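# Pour a ball via gutters into a roofed side-open box

## Task

Get the ball out of the gutter it starts in and into the box that sits near a different arm. The box has a roof and one open side. The ball may be tipped from one gutter into another and from a gutter into the box. The task fails if the box is slid, raised, rotated or tilted by more than a small amount, or if the ball drops noticeably below table-top height while no arm is holding it. A gutter holds the ball only while its open end is higher than the other end, so holding it by the handle pointed straight up lets the ball roll out. Arm bases in metres, with facing in degrees counter-clockwise from +x: arm1 at x=-1.71 y=+0.31 z=+0.92 facing -13; arm2 at x=+0.00 y=-0.02 z=+0.95 facing -89; arm3 at x=+1.71 y=+0.44 z=+0.93 facing -165. At the end every gripper must have released and the arms must be out of the way; the ball has to stay in the box without any robot holding it there. Knocking or placing anything outside the work area also fails the task.

## Robot and tools

Robots: three identical i2rt Big YAM arms, arm1, arm2 and arm3, each with six revolute joints, a two-finger gripper and a wrist camera. Bases (metres, scene frame) and facing (degrees counter-clockwise from +x): arm1 x=-1.71 y=+0.31 z=+0.92, -13; arm2 x=+0.00 y=-0.02 z=+0.95, -89; arm3 x=+1.71 y=+0.44 z=+0.93, -165. The hand reaches roughly 1.0 m from the joint1 axis. Fixed room cameras: cam_end_1, cam_end_2, cam_gap_1, cam_gap_2, cam_side, cam_top; wrist cameras are arm1_cam_wrist, arm2_cam_wrist, arm3_cam_wrist. With joints 1 and 6 at zero and the hand level and pointing forward, the wrist camera rides above the hand looking at the fingertips.

Frame: one shared scene frame, origin on the floor, +z up. The hand point is midway between the fingertips; its z axis points along the fingers, and the fingers close along its y axis.

execute_actions(actions, cameras): actions is a list holding exactly one action object, or empty (empty just returns state and pictures). The action is keyed by robot name; each robot takes a "joints" object mapping joint names to absolute targets (not offsets), in radians, plus gripper_m in metres. Any subset of robots and joints may appear; all named motions start together and may finish at different moments. Ranges and done-tolerances: joint1_rad -2.879..2.879 (±0.045), rotates the arm about its base, positive counter-clockwise from above, 0 unfolds toward the base's facing; joint2_rad 0..3.141 (±0.14), shoulder, 0 has the upper arm pointing back roughly level, increasing raises it and then swings forward; joint3_rad 0..3.019 (±0.09), elbow, 0 folded, positive opens; joint4_rad -1.692..1.57 (±0.055), hand pitch, positive tips the fingers up; joint5_rad -1.57..1.57 (±0.03), sideways hand swing, positive toward the arm's right; joint6_rad -2.094..2.094 (±0.035), hand roll, positive clockwise seen from behind; gripper_m 0..0.093 (±0.003), fingertip gap. One action runs at most 15 s. Joints move at different speeds, so the hand can arc widely between postures. An unknown key or out-of-range number rejects the whole call and nothing moves. cameras lists which images to return; omitted, null or ["all"] gives all, [] gives none; the "pictures" line gives their order.

wait(seconds): 0 to 10 s, commands nothing, returns the same as an empty action. zoom_image(camera, region): region [x0, y0, x1, y1] in pixels of that camera's most recent full image, origin top-left, at most 504 x 504. read_manual(section): only "licences"; moves nothing. finished_scene(scene): ends the given scene irreversibly after the last command is held; its result says whether the goal was met and gives the next task. Answering without a tool call ends everything.

Reading results: joint_status tells how each commanded motion ended. "off_target": stopped short and may still push. "contact_stop" or "time_out": target dropped and the joint holds where it stopped, except that after time_out a joint may keep a target (or one limited to 0.375, 0.375, 0.113, 0.225, 0.075, 0.3 rad from its position for joints 1-6) and keep pushing; on_its_own lists such joints, and "held at" there means the held target, not the position. Send a joint its reported position to relieve pushing. "joint command not followed" (often with a "cause:" line) means a self- or inter-arm clearance check blocked that arm's joint targets, shown as "not_followed"; the gripper part still runs, and the blocked targets may be retried on later actions until fixed. Omitted joints may still be driving to older targets. Tiny target changes may not move a joint. A joint carrying a load slowly sags. After a stop is reported, the remaining motion calls in that reply are skipped.

Cautions: arms do not stop on contact and can push hard. Never let two robots press together (ends the run); the clearance check can be too late and ignores fingers, gripper housings and wrist cameras, and no line reports robot-robot contact. Objects touching robots are fine. Sustained pushing or holding heats motors: a MOTOR HOT line appears from 85 °C; at 100 °C an OVER-TEMPERATURE FAULT makes that arm and its gripper go limp and fall until cooled, with "limit_stop_at_motor_heat" in joint_status; resend targets afterwards. Some heat carries into later scenes. Avoid drops, slips, slams, hard hits, moving the box, letting the ball fall off the tables, and pushing anything out of the work area. Loose objects may occasionally get a brief nudge. The sim keeps running while you think; robots hold the last command. Faster robot motion is better. Pour by tilting a held gutter so its closed end drops, toward another gutter or the box's open side, then release and retract.

Each tool is called after ">>>" in YAML: its name, and indented under it one key for each argument.

## Session

>>> execute_actions:
  actions: []

Scene clock: 0.00 s.
arm1.joint_positions: joint1_rad=-0.839 joint2_rad=+0.301 joint3_rad=+1.522 joint4_rad=-1.328 joint5_rad=+0.021 joint6_rad=+0.228 gripper_m=+0.094
arm1.joint_status: not commanded
arm1.hand: x=-1.7004 y=+0.2537 z=+1.5603 quat_wxyz=(-0.609, -0.459, -0.586, +0.274) (m; scene frame)
arm2.joint_positions: joint1_rad=-0.043 joint2_rad=+0.579 joint3_rad=+1.652 joint4_rad=-1.590 joint5_rad=+0.233 joint6_rad=+0.082 gripper_m=+0.094
arm2.joint_status: not commanded
arm2.hand: x=-0.0355 y=-0.1513 z=+1.5626 quat_wxyz=(-0.292, -0.675, -0.528, +0.424) (m; scene frame)
arm3.joint_positions: joint1_rad=-0.250 joint2_rad=+0.312 joint3_rad=+1.662 joint4_rad=-1.171 joint5_rad=-0.083 joint6_rad=-0.572 gripper_m=+0.095
arm3.joint_status: not commanded
arm3.hand: x=+1.7150 y=+0.4269 z=+1.6563 quat_wxyz=(+0.189, -0.600, -0.216, +0.747) (m; scene frame)
pictures: arm1_cam_wrist, arm2_cam_wrist, arm3_cam_wrist, cam_end_1, cam_end_2, cam_gap_1, cam_gap_2, cam_side, cam_top
Images, in order (width x height): arm1_cam_wrist 616x616, arm2_cam_wrist 616x616, arm3_cam_wrist 616x616, cam_end_1 896x504, cam_end_2 896x504, cam_gap_1 896x504, cam_gap_2 896x504, cam_side 896x504, cam_top 896x504.

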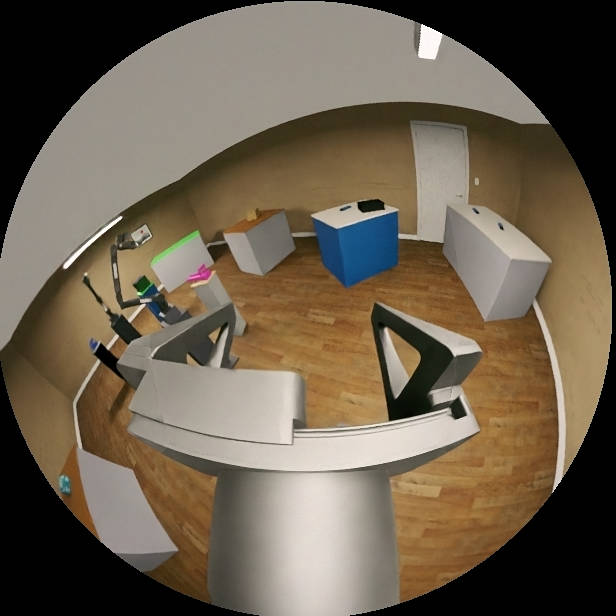

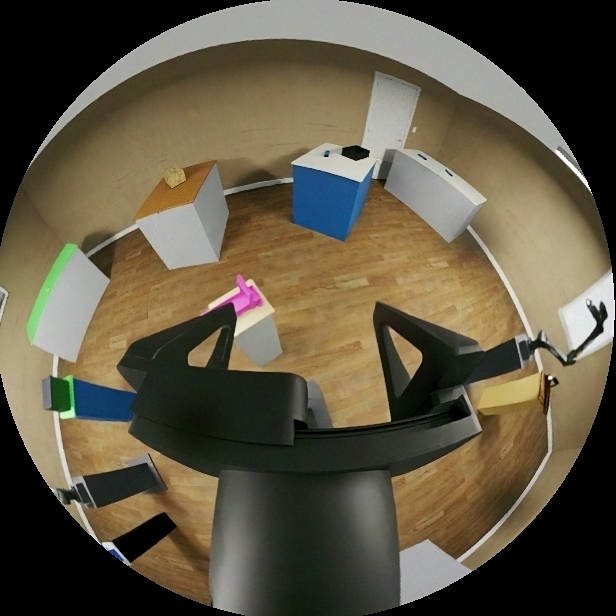

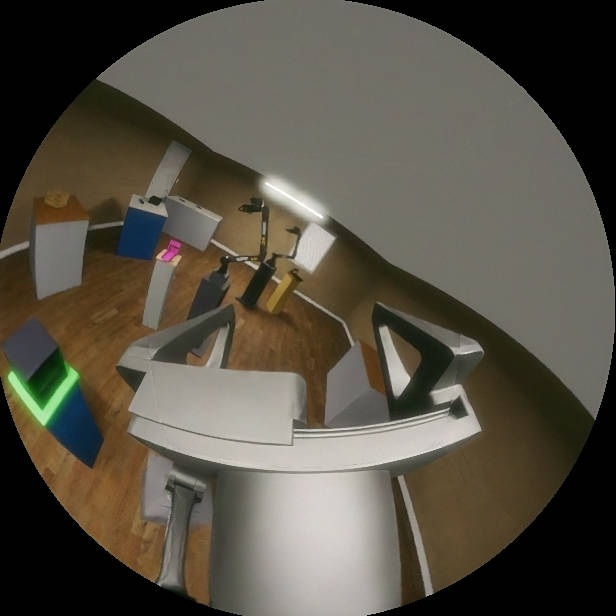

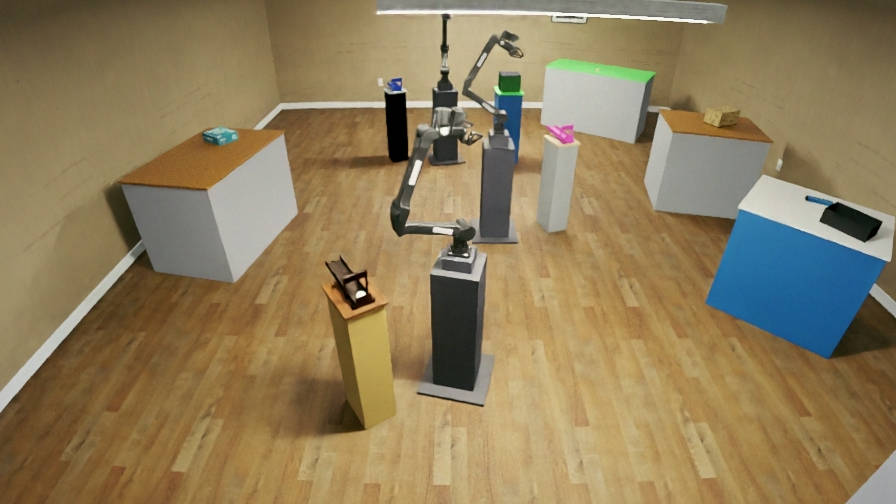

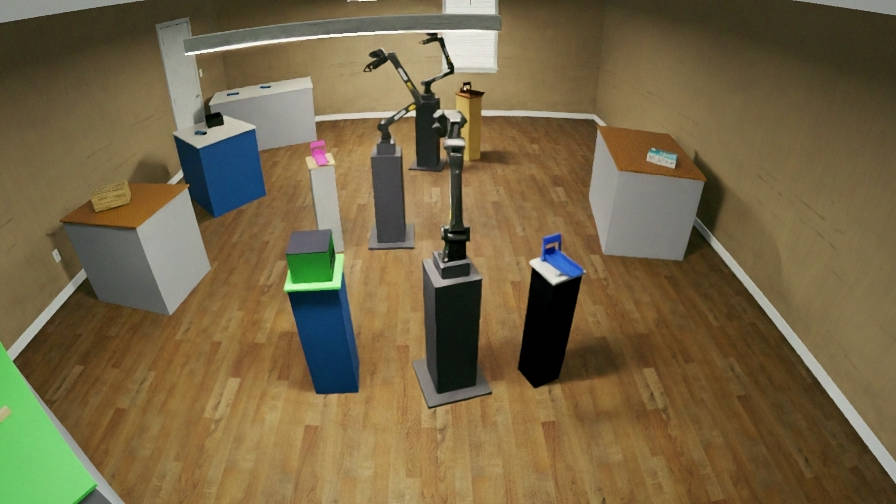

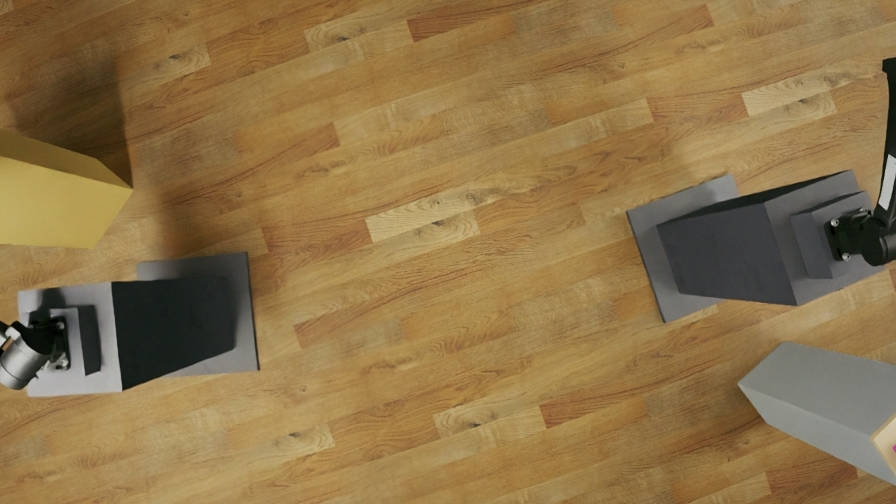

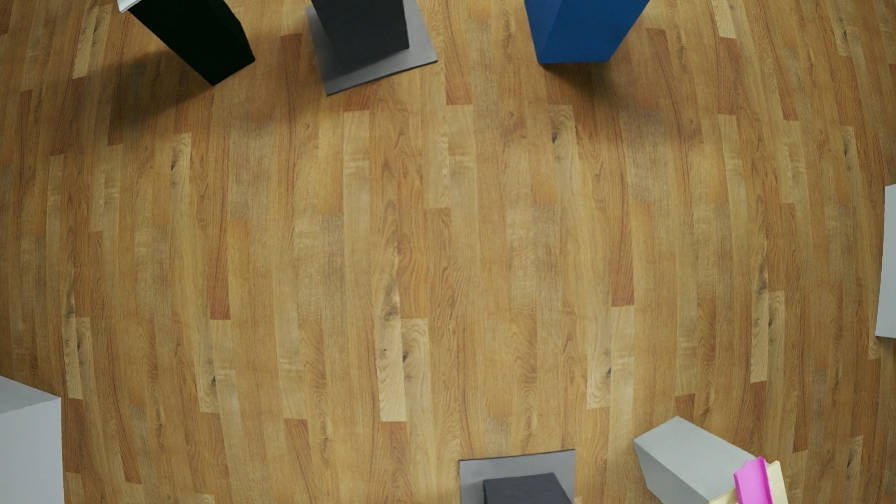

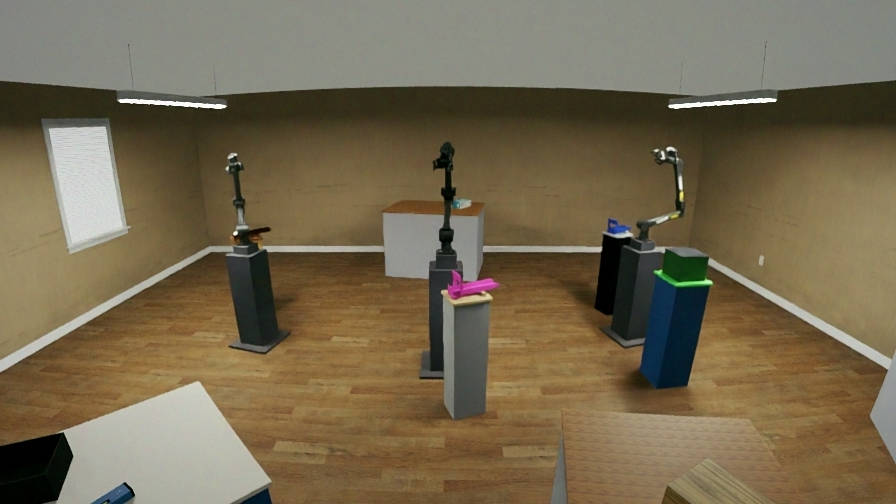

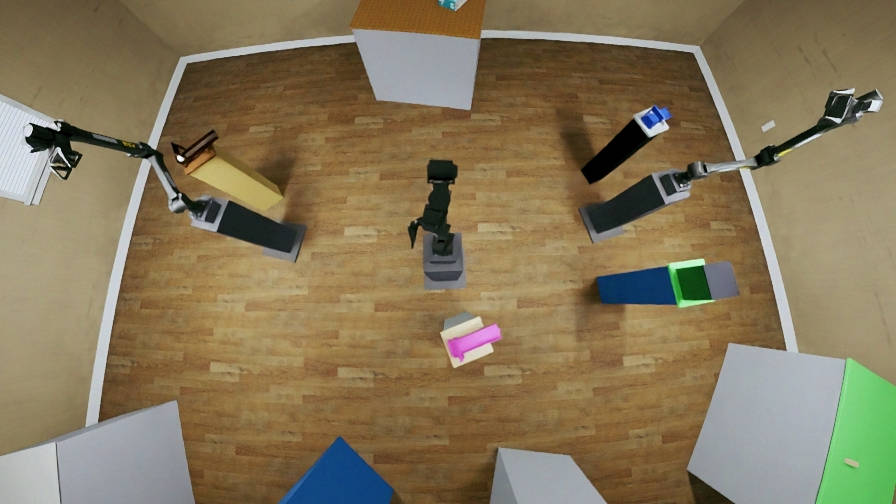

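>>> zoom_image:
  camera: "cam_end_1"
  region: [300, 230, 420, 330]

>>> zoom_image:
  camera: "cam_end_2"
  region: [270, 200, 600, 310]

>>> zoom_image:
  camera: "cam_side"
  region: [420, 250, 520, 320]

Region (300, 230, 420, 330) of cam_end_1's 896x504 image, scaled by 4.200, with more detail than that image has.

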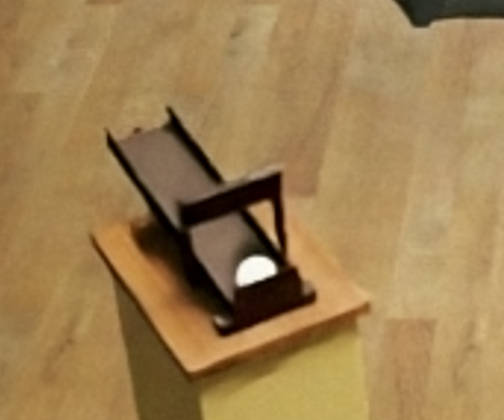

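Region (270, 200, 600, 310) of cam_end_2's 896x504 image, scaled by 1.527, with more detail than that image has.

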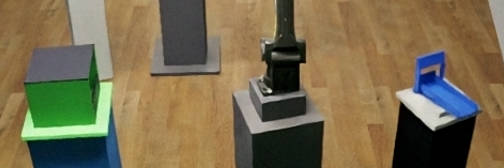

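Region (420, 250, 520, 320) of cam_side's 896x504 image, scaled by 5.040, with more detail than that image has; it fills the top 353 rows of this view, and the rest is white.

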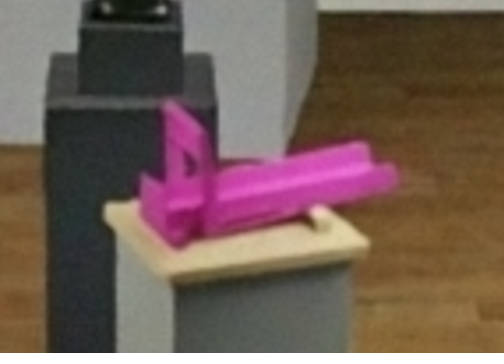

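>>> execute_actions:
  actions:
    - {"arm1":{"joints":{"joint1_rad":2.15,"joint2_rad":1.515,"joint3_rad":1.49,"joint4_rad":-1.54,"joint5_rad":0,"joint6_rad":0}},"arm2":{"joints":{"joint1_rad":0.09,"joint2_rad":1.75,"joint3_rad":1.9,"joint4_rad":-1.69,"joint5_rad":0,"joint6_rad":0}},"arm3":{"joints":{"joint1_rad":-1.41,"joint2_rad":1.515,"joint3_rad":1.49,"joint4_rad":-1.54,"joint5_rad":0,"joint6_rad":0}}}
  cameras: ["arm1_cam_wrist","arm2_cam_wrist","arm3_cam_wrist","cam_side"]

Scene clock: 3.00 s.
arm1.joint_positions: joint1_rad=+2.151 joint2_rad=+1.519 joint3_rad=+1.485 joint4_rad=-1.526 joint5_rad=-0.001 joint6_rad=+0.006 gripper_m=+0.094
arm1.joint_status: all done
arm1.hand: x=-1.8739 y=+0.7350 z=+1.1752 quat_wxyz=(-0.010, +0.818, -0.576, -0.001) (m; scene frame)
arm2.joint_positions: joint1_rad=+0.084 joint2_rad=+1.778 joint3_rad=+1.877 joint4_rad=-1.675 joint5_rad=+0.002 joint6_rad=+0.016 gripper_m=+0.094
arm2.joint_status: all done
arm2.hand: x=+0.0553 y=-0.5640 z=+1.2325 quat_wxyz=(+0.005, -0.679, -0.735, +0.007) (m; scene frame)
arm3.joint_positions: joint1_rad=-1.418 joint2_rad=+1.523 joint3_rad=+1.474 joint4_rad=-1.527 joint5_rad=-0.002 joint6_rad=-0.010 gripper_m=+0.095
arm3.joint_status: all done
arm3.hand: x=+1.5349 y=+0.8564 z=+1.1802 quat_wxyz=(-0.003, -0.841, +0.542, +0.004) (m; scene frame)
pictures: arm1_cam_wrist, arm2_cam_wrist, arm3_cam_wrist, cam_side
Images, in order (width x height): arm1_cam_wrist 616x616, arm2_cam_wrist 616x616, arm3_cam_wrist 616x616, cam_side 896x504.

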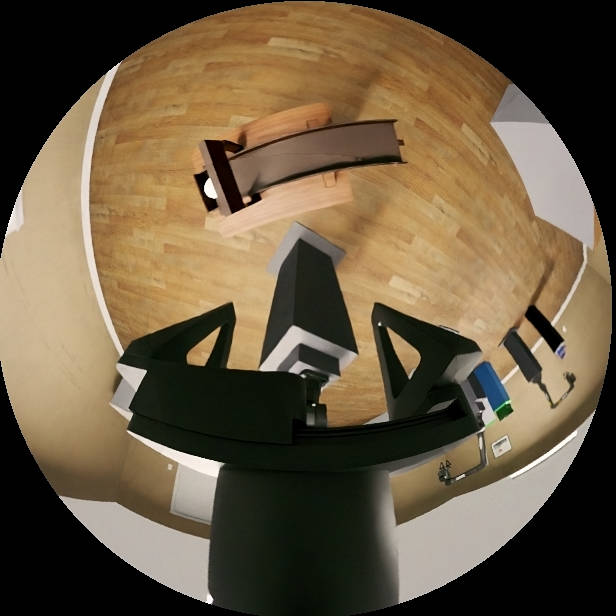

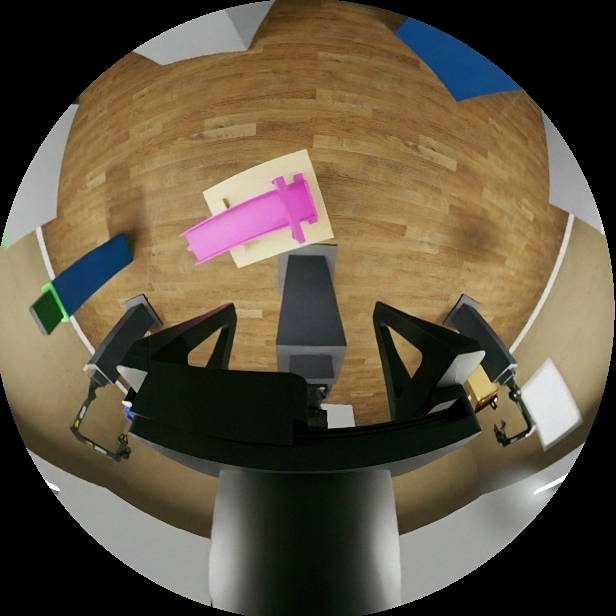

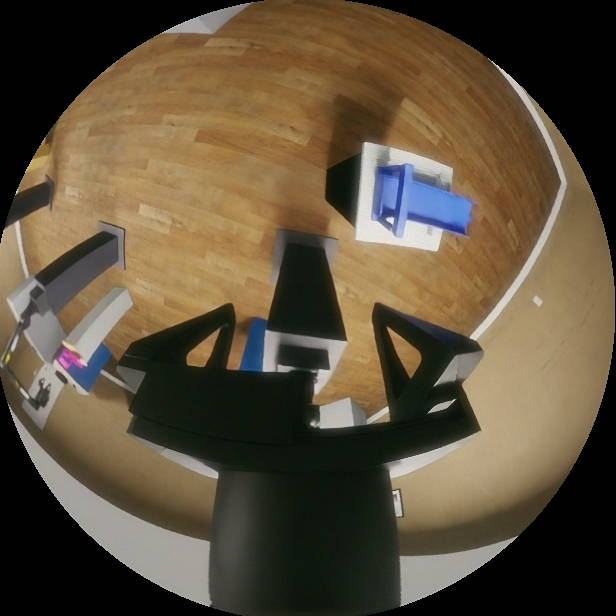

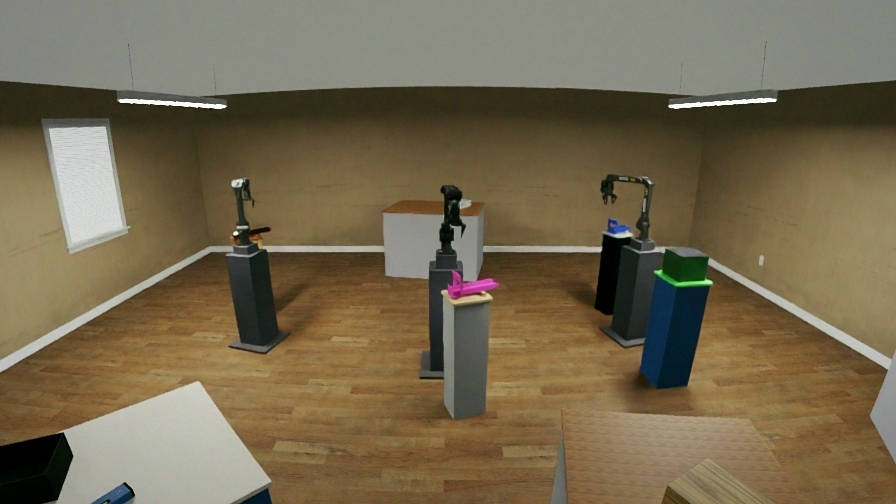

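>>> execute_actions:
  actions:
    - {"arm1":{"joints":{"joint1_rad":2.385,"joint2_rad":1.775,"joint3_rad":1.564,"joint4_rad":-1.36}},"arm2":{"joints":{"joint1_rad":0.14,"joint2_rad":1.887,"joint3_rad":1.508,"joint4_rad":-1.19,"joint6_rad":-0.3}},"arm3":{"joints":{"joint1_rad":-1.68,"joint2_rad":1.684,"joint3_rad":1.469,"joint4_rad":-1.356,"joint6_rad":-0.05}}}
  cameras: ["arm1_cam_wrist","arm2_cam_wrist","arm3_cam_wrist","cam_side","cam_end_1","cam_end_2"]

Scene clock: 4.67 s.
arm1.joint_positions: joint1_rad=+2.396 joint2_rad=+1.772 joint3_rad=+1.542 joint4_rad=-1.372 joint5_rad=-0.001 joint6_rad=+0.006 gripper_m=+0.094
arm1.joint_status: all done
arm1.hand: x=-2.0129 y=+0.7464 z=+1.0752 quat_wxyz=(+0.001, +0.882, -0.471, +0.017) (m; scene frame)
arm2.joint_positions: joint1_rad=+0.144 joint2_rad=+1.920 joint3_rad=+1.495 joint4_rad=-1.206 joint5_rad=+0.001 joint6_rad=-0.283 gripper_m=+0.094
arm2.joint_status: all done
arm2.hand: x=+0.0855 y=-0.5649 z=+1.0134 quat_wxyz=(+0.024, -0.536, -0.844, -0.015) (m; scene frame)
arm3.joint_positions: joint1_rad=-1.684 joint2_rad=+1.699 joint3_rad=+1.452 joint4_rad=-1.367 joint5_rad=-0.001 joint6_rad=-0.040 gripper_m=+0.095
arm3.joint_status: all done
arm3.hand: x=+1.6426 y=+0.9358 z=+1.0908 quat_wxyz=(-0.016, -0.771, +0.637, -0.010) (m; scene frame)
pictures: arm1_cam_wrist, arm2_cam_wrist, arm3_cam_wrist, cam_end_1, cam_end_2, cam_side
Images, in order (width x height): arm1_cam_wrist 616x616, arm2_cam_wrist 616x616, arm3_cam_wrist 616x616, cam_end_1 896x504, cam_end_2 896x504, cam_side 896x504.

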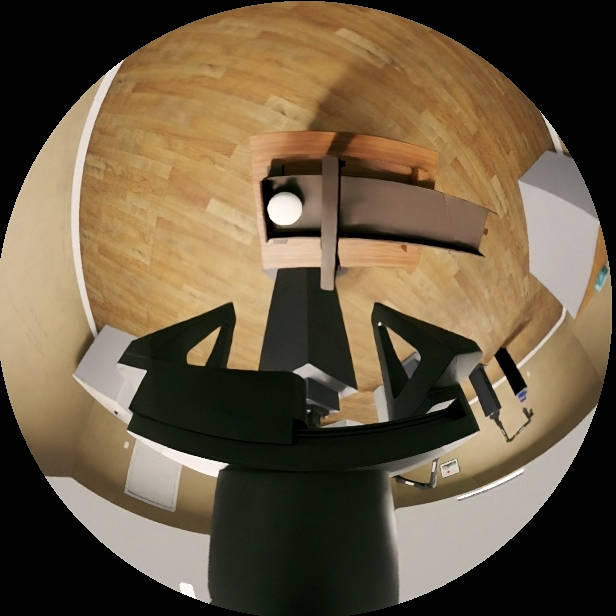

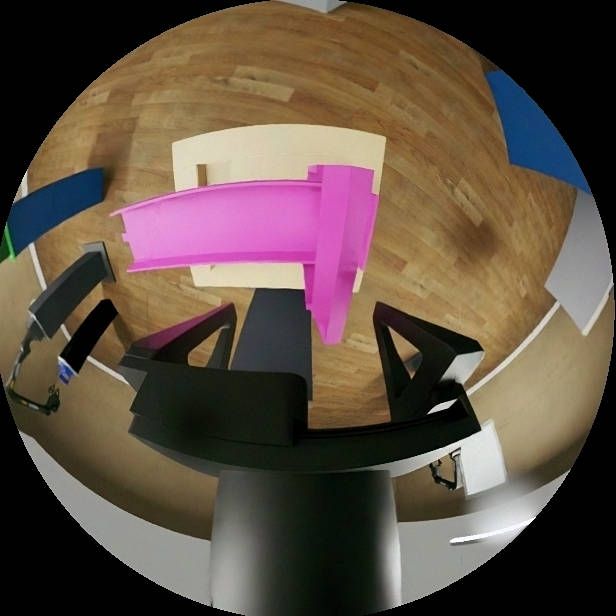

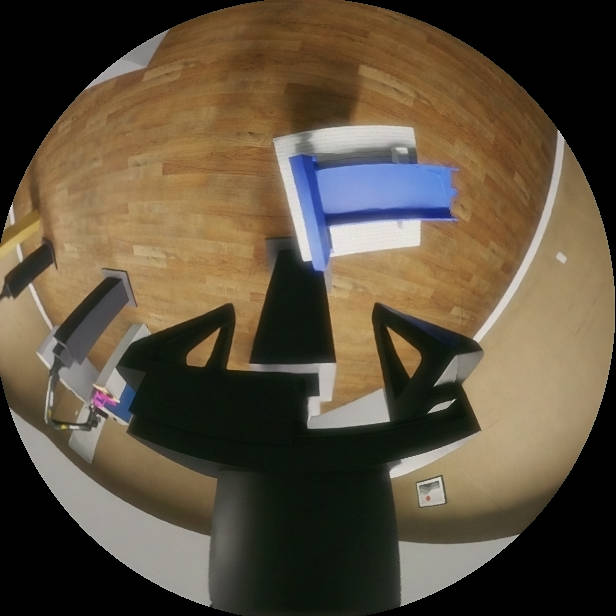

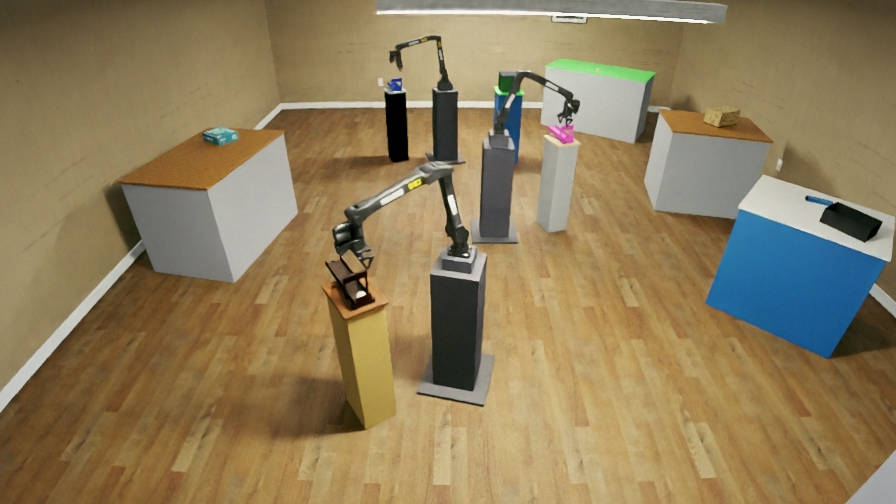

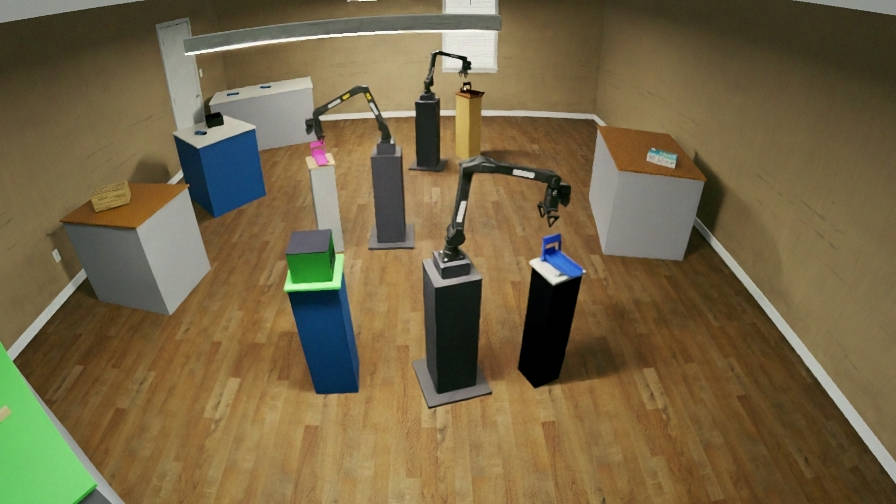

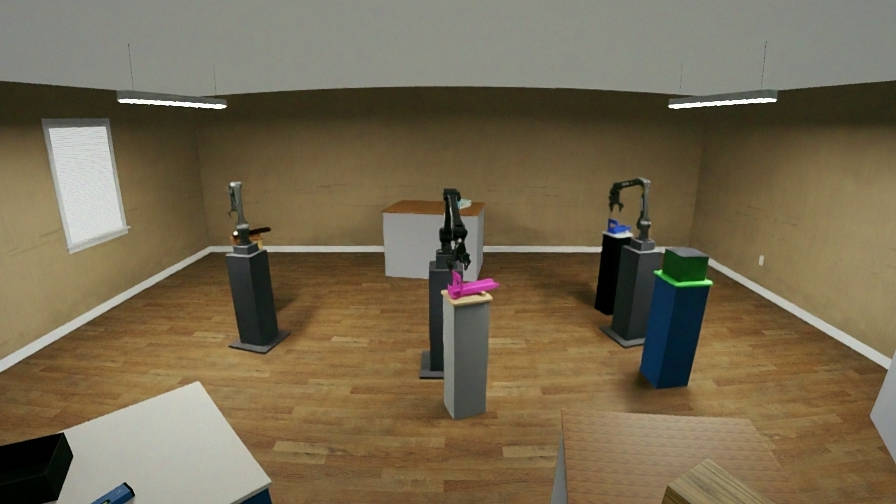

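>>> execute_actions:
  actions:
    - {"arm1":{"joints":{"joint1_rad":2.36,"joint2_rad":1.881,"joint3_rad":1.528,"joint4_rad":-1.2}},"arm2":{"joints":{"joint1_rad":0.115,"joint2_rad":1.965,"joint3_rad":1.546,"joint4_rad":-1.12,"joint6_rad":-0.25}},"arm3":{"joints":{"joint2_rad":1.848,"joint3_rad":1.392,"joint4_rad":-1.09,"joint6_rad":-0.15}}}
  cameras: ["arm1_cam_wrist","arm2_cam_wrist","arm3_cam_wrist","cam_end_1","cam_end_2"]

Scene clock: 6.07 s.
arm1.joint_positions: joint1_rad=+2.367 joint2_rad=+1.877 joint3_rad=+1.528 joint4_rad=-1.214 joint5_rad=-0.001 joint6_rad=+0.006 gripper_m=+0.094
arm1.joint_status: all done
arm1.hand: x=-2.0170 y=+0.7832 z=+1.0147 quat_wxyz=(-0.008, +0.875, -0.484, +0.001) (m; scene frame)
arm2.joint_positions: joint1_rad=+0.119 joint2_rad=+1.958 joint3_rad=+1.498 joint4_rad=-1.137 joint5_rad=+0.001 joint6_rad=-0.267 gripper_m=+0.094
arm2.joint_status: all done
arm2.hand: x=+0.0735 y=-0.5818 z=+0.9932 quat_wxyz=(+0.013, -0.554, -0.833, -0.003) (m; scene frame)
arm3.joint_positions: joint1_rad=-1.684 joint2_rad=+1.864 joint3_rad=+1.375 joint4_rad=-1.105 joint5_rad=-0.001 joint6_rad=-0.140 gripper_m=+0.095
arm3.joint_status: all done
arm3.hand: x=+1.6370 y=+0.9664 z=+0.9803 quat_wxyz=(-0.009, -0.802, +0.598, -0.002) (m; scene frame)
pictures: arm1_cam_wrist, arm2_cam_wrist, arm3_cam_wrist, cam_end_1, cam_end_2
Images, in order (width x height): arm1_cam_wrist 616x616, arm2_cam_wrist 616x616, arm3_cam_wrist 616x616, cam_end_1 896x504, cam_end_2 896x504.

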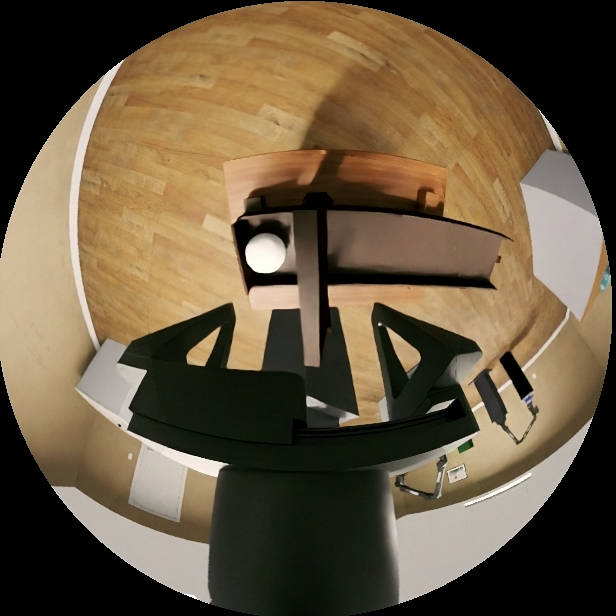

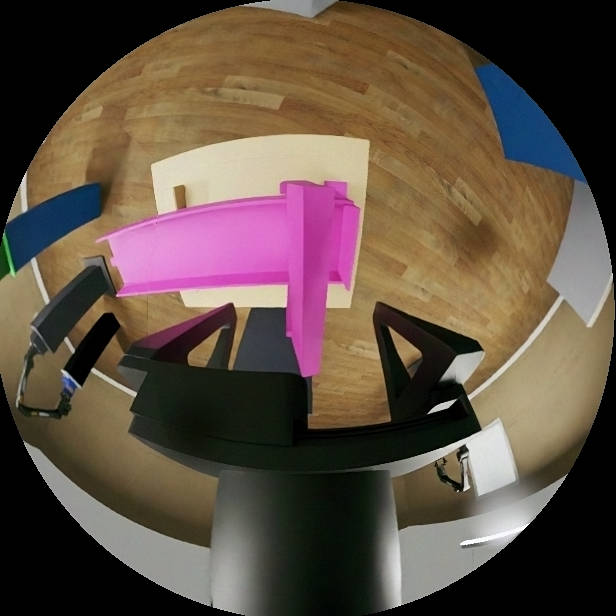

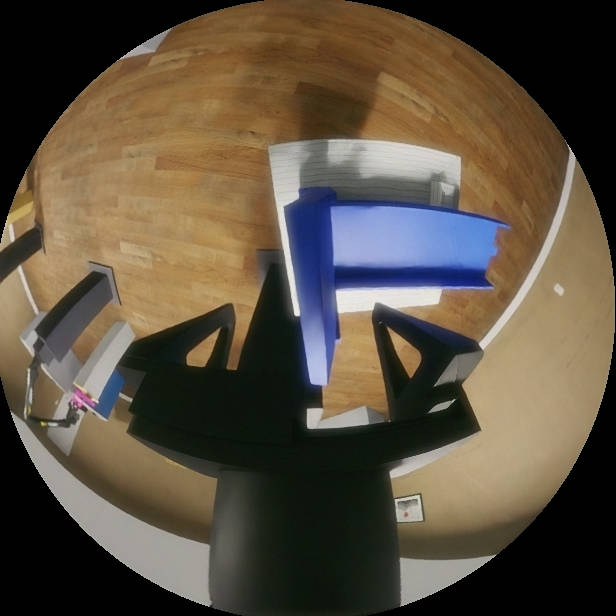

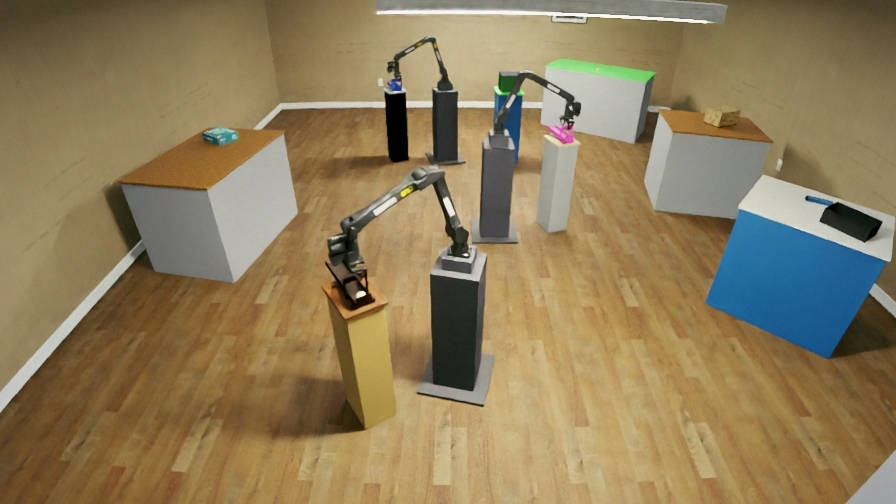

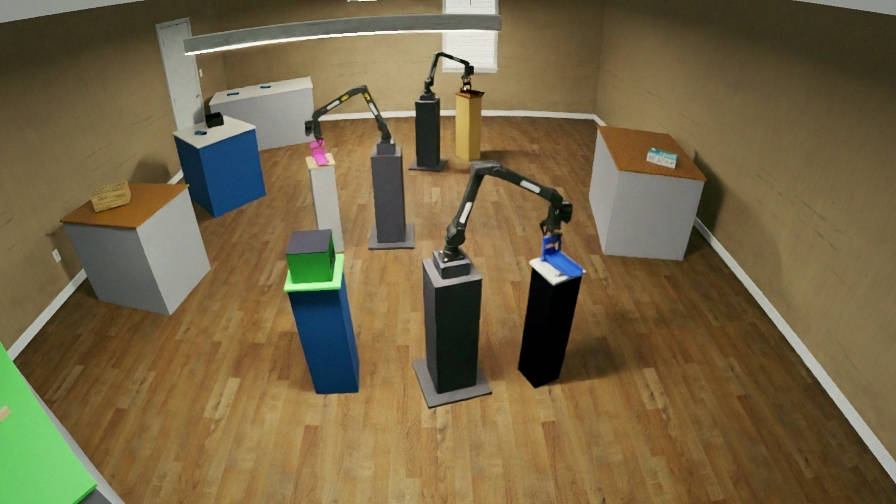

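>>> execute_actions:
  actions:
    - {"arm1":{"joints":{"joint1_rad":2.43,"joint2_rad":1.935,"joint4_rad":-1.15,"joint5_rad":0.22}},"arm2":{"joints":{"joint2_rad":1.99,"joint4_rad":-1.09}},"arm3":{"joints":{"gripper_m":0}}}
  cameras: ["arm1_cam_wrist","arm2_cam_wrist","cam_end_1"]

Scene clock: 7.20 s.
arm1.joint_positions: joint1_rad=+2.430 joint2_rad=+1.915 joint3_rad=+1.528 joint4_rad=-1.165 joint5_rad=+0.218 joint6_rad=+0.006 gripper_m=+0.094
arm1.joint_status: all done
arm1.hand: x=-2.0221 y=+0.7936 z=+0.9984 quat_wxyz=(-0.108, +0.883, -0.454, +0.045) (m; scene frame)
arm2.joint_positions: joint1_rad=+0.119 joint2_rad=+1.978 joint3_rad=+1.498 joint4_rad=-1.107 joint5_rad=+0.001 joint6_rad=-0.267 gripper_m=+0.094
arm2.joint_status: all done
arm2.hand: x=+0.0740 y=-0.5873 z=+0.9821 quat_wxyz=(+0.010, -0.554, -0.833, +0.001) (m; scene frame)
arm3.joint_positions: joint1_rad=-1.682 joint2_rad=+1.839 joint3_rad=+1.377 joint4_rad=-1.100 joint5_rad=+0.021 joint6_rad=-0.147 gripper_m=+0.013
arm3.joint_status: gripper_m off_target (ended at +0.013, target +0.000)
arm3.hand: x=+1.6391 y=+0.9706 z=+0.9937 quat_wxyz=(+0.010, -0.805, +0.594, +0.001) (m; scene frame)
pictures: arm1_cam_wrist, arm2_cam_wrist, cam_end_1
Images, in order (width x height): arm1_cam_wrist 616x616, arm2_cam_wrist 616x616, cam_end_1 896x504.

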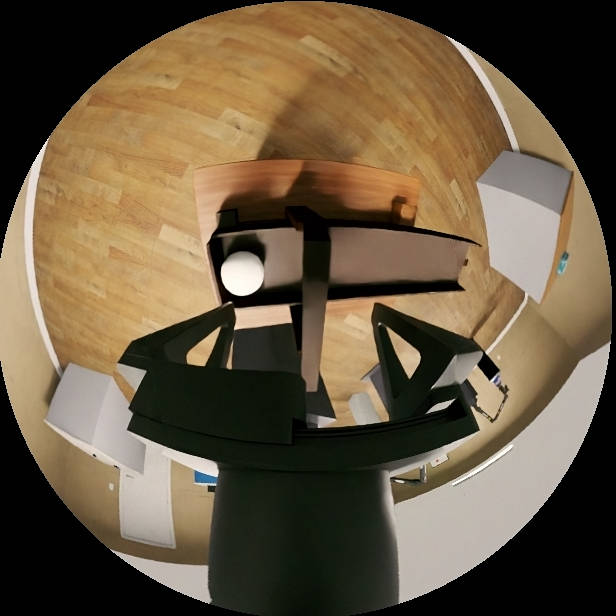

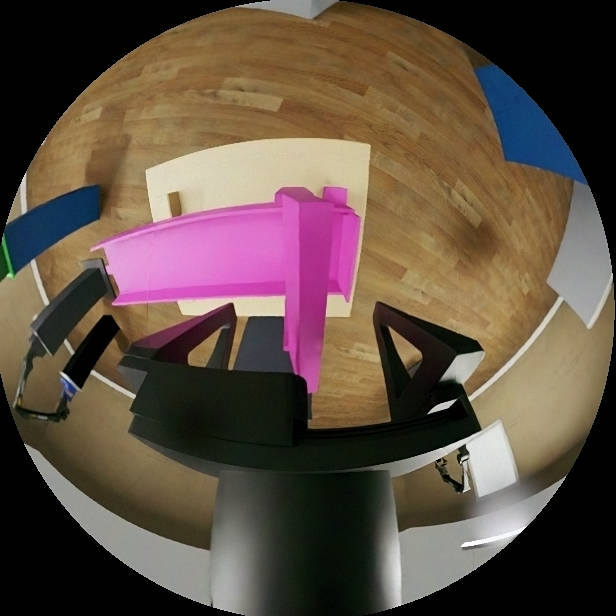

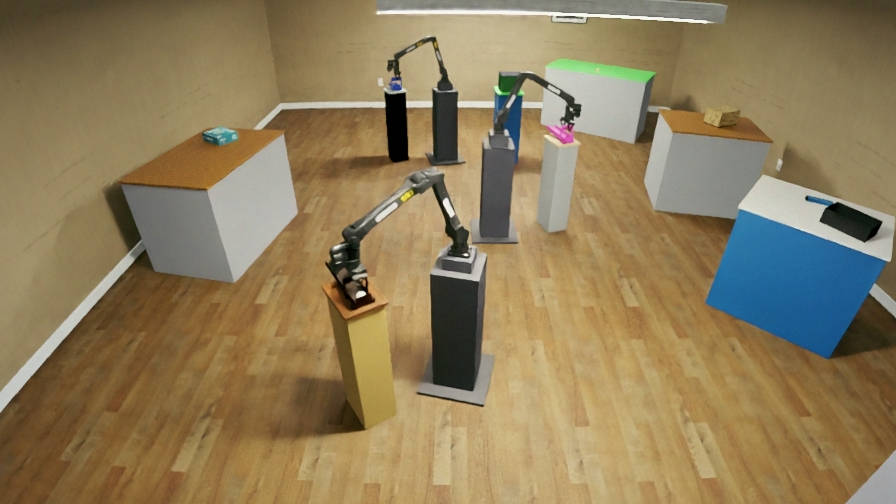

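>>> execute_actions:
  actions:
    - {"arm1":{"joints":{"gripper_m":0}},"arm2":{"joints":{"gripper_m":0}}}
  cameras: []

>>> execute_actions:
  actions:
    - {"arm1":{"joints":{"joint2_rad":1.65,"joint4_rad":-1.1,"joint5_rad":0.35}},"arm2":{"joints":{"joint2_rad":1.7,"joint4_rad":-1.3}},"arm3":{"joints":{"joint2_rad":1.6,"joint4_rad":-1.3}}}
  cameras: ["arm1_cam_wrist","cam_side","cam_end_1"]

Scene clock: 8.03 s.
arm1.joint_positions: joint1_rad=+2.430 joint2_rad=+1.915 joint3_rad=+1.528 joint4_rad=-1.165 joint5_rad=+0.221 joint6_rad=+0.006 gripper_m=+0.011
arm1.joint_status: gripper_m off_target (ended at +0.011, target +0.000)
arm1.hand: x=-2.0218 y=+0.7938 z=+0.9985 quat_wxyz=(-0.109, +0.883, -0.454, +0.046) (m; scene frame)
arm2.joint_positions: joint1_rad=+0.117 joint2_rad=+1.975 joint3_rad=+1.509 joint4_rad=-1.107 joint5_rad=-0.023 joint6_rad=-0.266 gripper_m=+0.015
arm2.joint_status: gripper_m off_target (ended at +0.015, target +0.000)
arm2.hand: x=+0.0780 y=-0.5921 z=+0.9881 quat_wxyz=(-0.004, -0.555, -0.832, -0.001) (m; scene frame)
arm3.joint_positions: joint1_rad=-1.682 joint2_rad=+1.839 joint3_rad=+1.377 joint4_rad=-1.100 joint5_rad=+0.021 joint6_rad=-0.147 gripper_m=+0.013
arm3.joint_status: not commanded
arm3.hand: x=+1.6391 y=+0.9706 z=+0.9937 quat_wxyz=(+0.010, -0.805, +0.594, +0.001) (m; scene frame)
pictures: none
No camera images: the call's "cameras" was empty. Leave "cameras" out to get every camera's image.

Scene clock: 9.50 s.
arm1.joint_positions: joint1_rad=+2.430 joint2_rad=+1.655 joint3_rad=+1.511 joint4_rad=-1.116 joint5_rad=+0.346 joint6_rad=+0.004 gripper_m=+0.011
arm1.joint_status: all done
arm1.hand: x=-2.0071 y=+0.8047 z=+1.1434 quat_wxyz=(-0.227, +0.854, -0.465, -0.055) (m; scene frame)
arm2.joint_positions: joint1_rad=+0.116 joint2_rad=+1.702 joint3_rad=+1.509 joint4_rad=-1.287 joint5_rad=+0.001 joint6_rad=-0.257 gripper_m=+0.011
arm2.joint_status: all done
arm2.on_its_own: gripper_m moved -0.004 toward your old target +0.000
arm2.hand: x=+0.0704 y=-0.5537 z=+1.1324 quat_wxyz=(-0.026, -0.558, -0.828, +0.042) (m; scene frame)
arm3.joint_positions: joint1_rad=-1.682 joint2_rad=+1.603 joint3_rad=+1.374 joint4_rad=-1.290 joint5_rad=+0.002 joint6_rad=-0.151 gripper_m=+0.012
arm3.joint_status: all done
arm3.hand: x=+1.6436 y=+0.9250 z=+1.1067 quat_wxyz=(+0.018, -0.806, +0.592, +0.023) (m; scene frame)
pictures: arm1_cam_wrist, cam_end_1, cam_side
Images, in order (width x height): arm1_cam_wrist 616x616, cam_end_1 896x504, cam_side 896x504.

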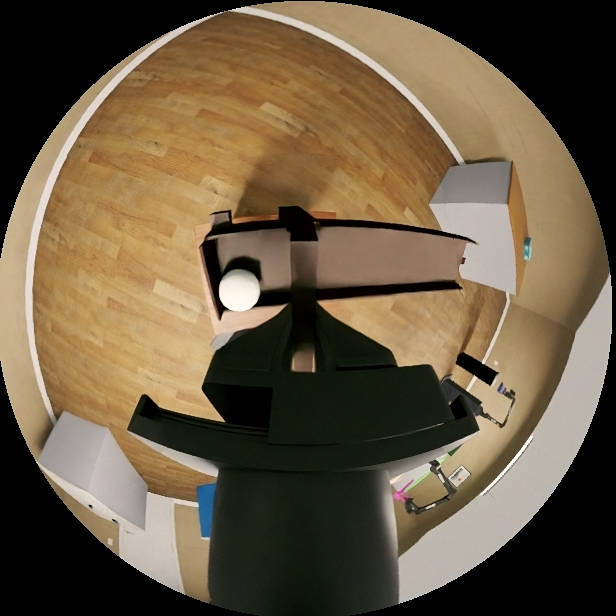

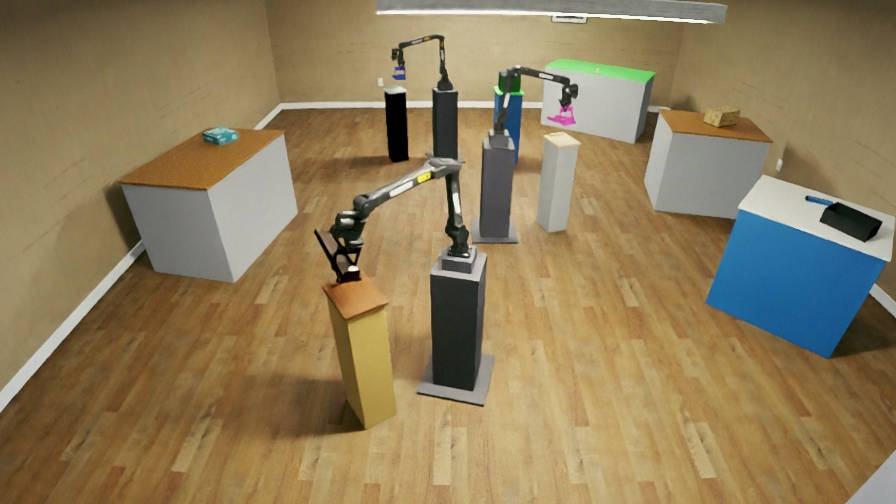

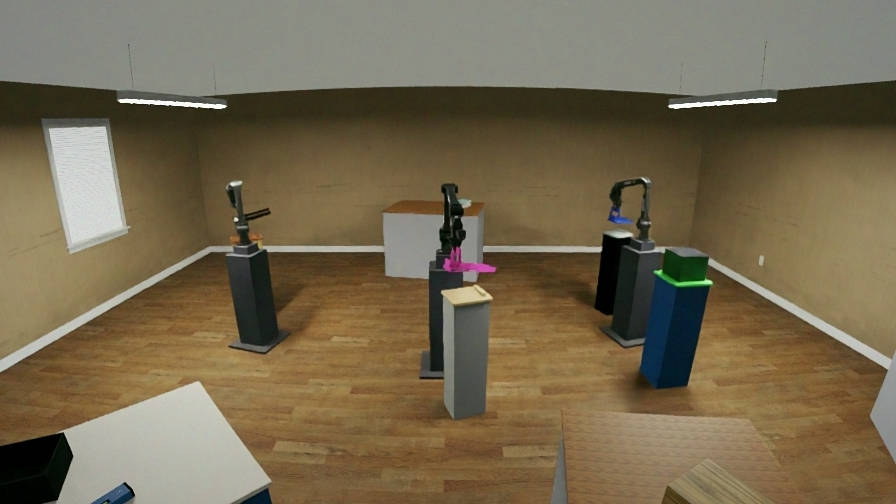

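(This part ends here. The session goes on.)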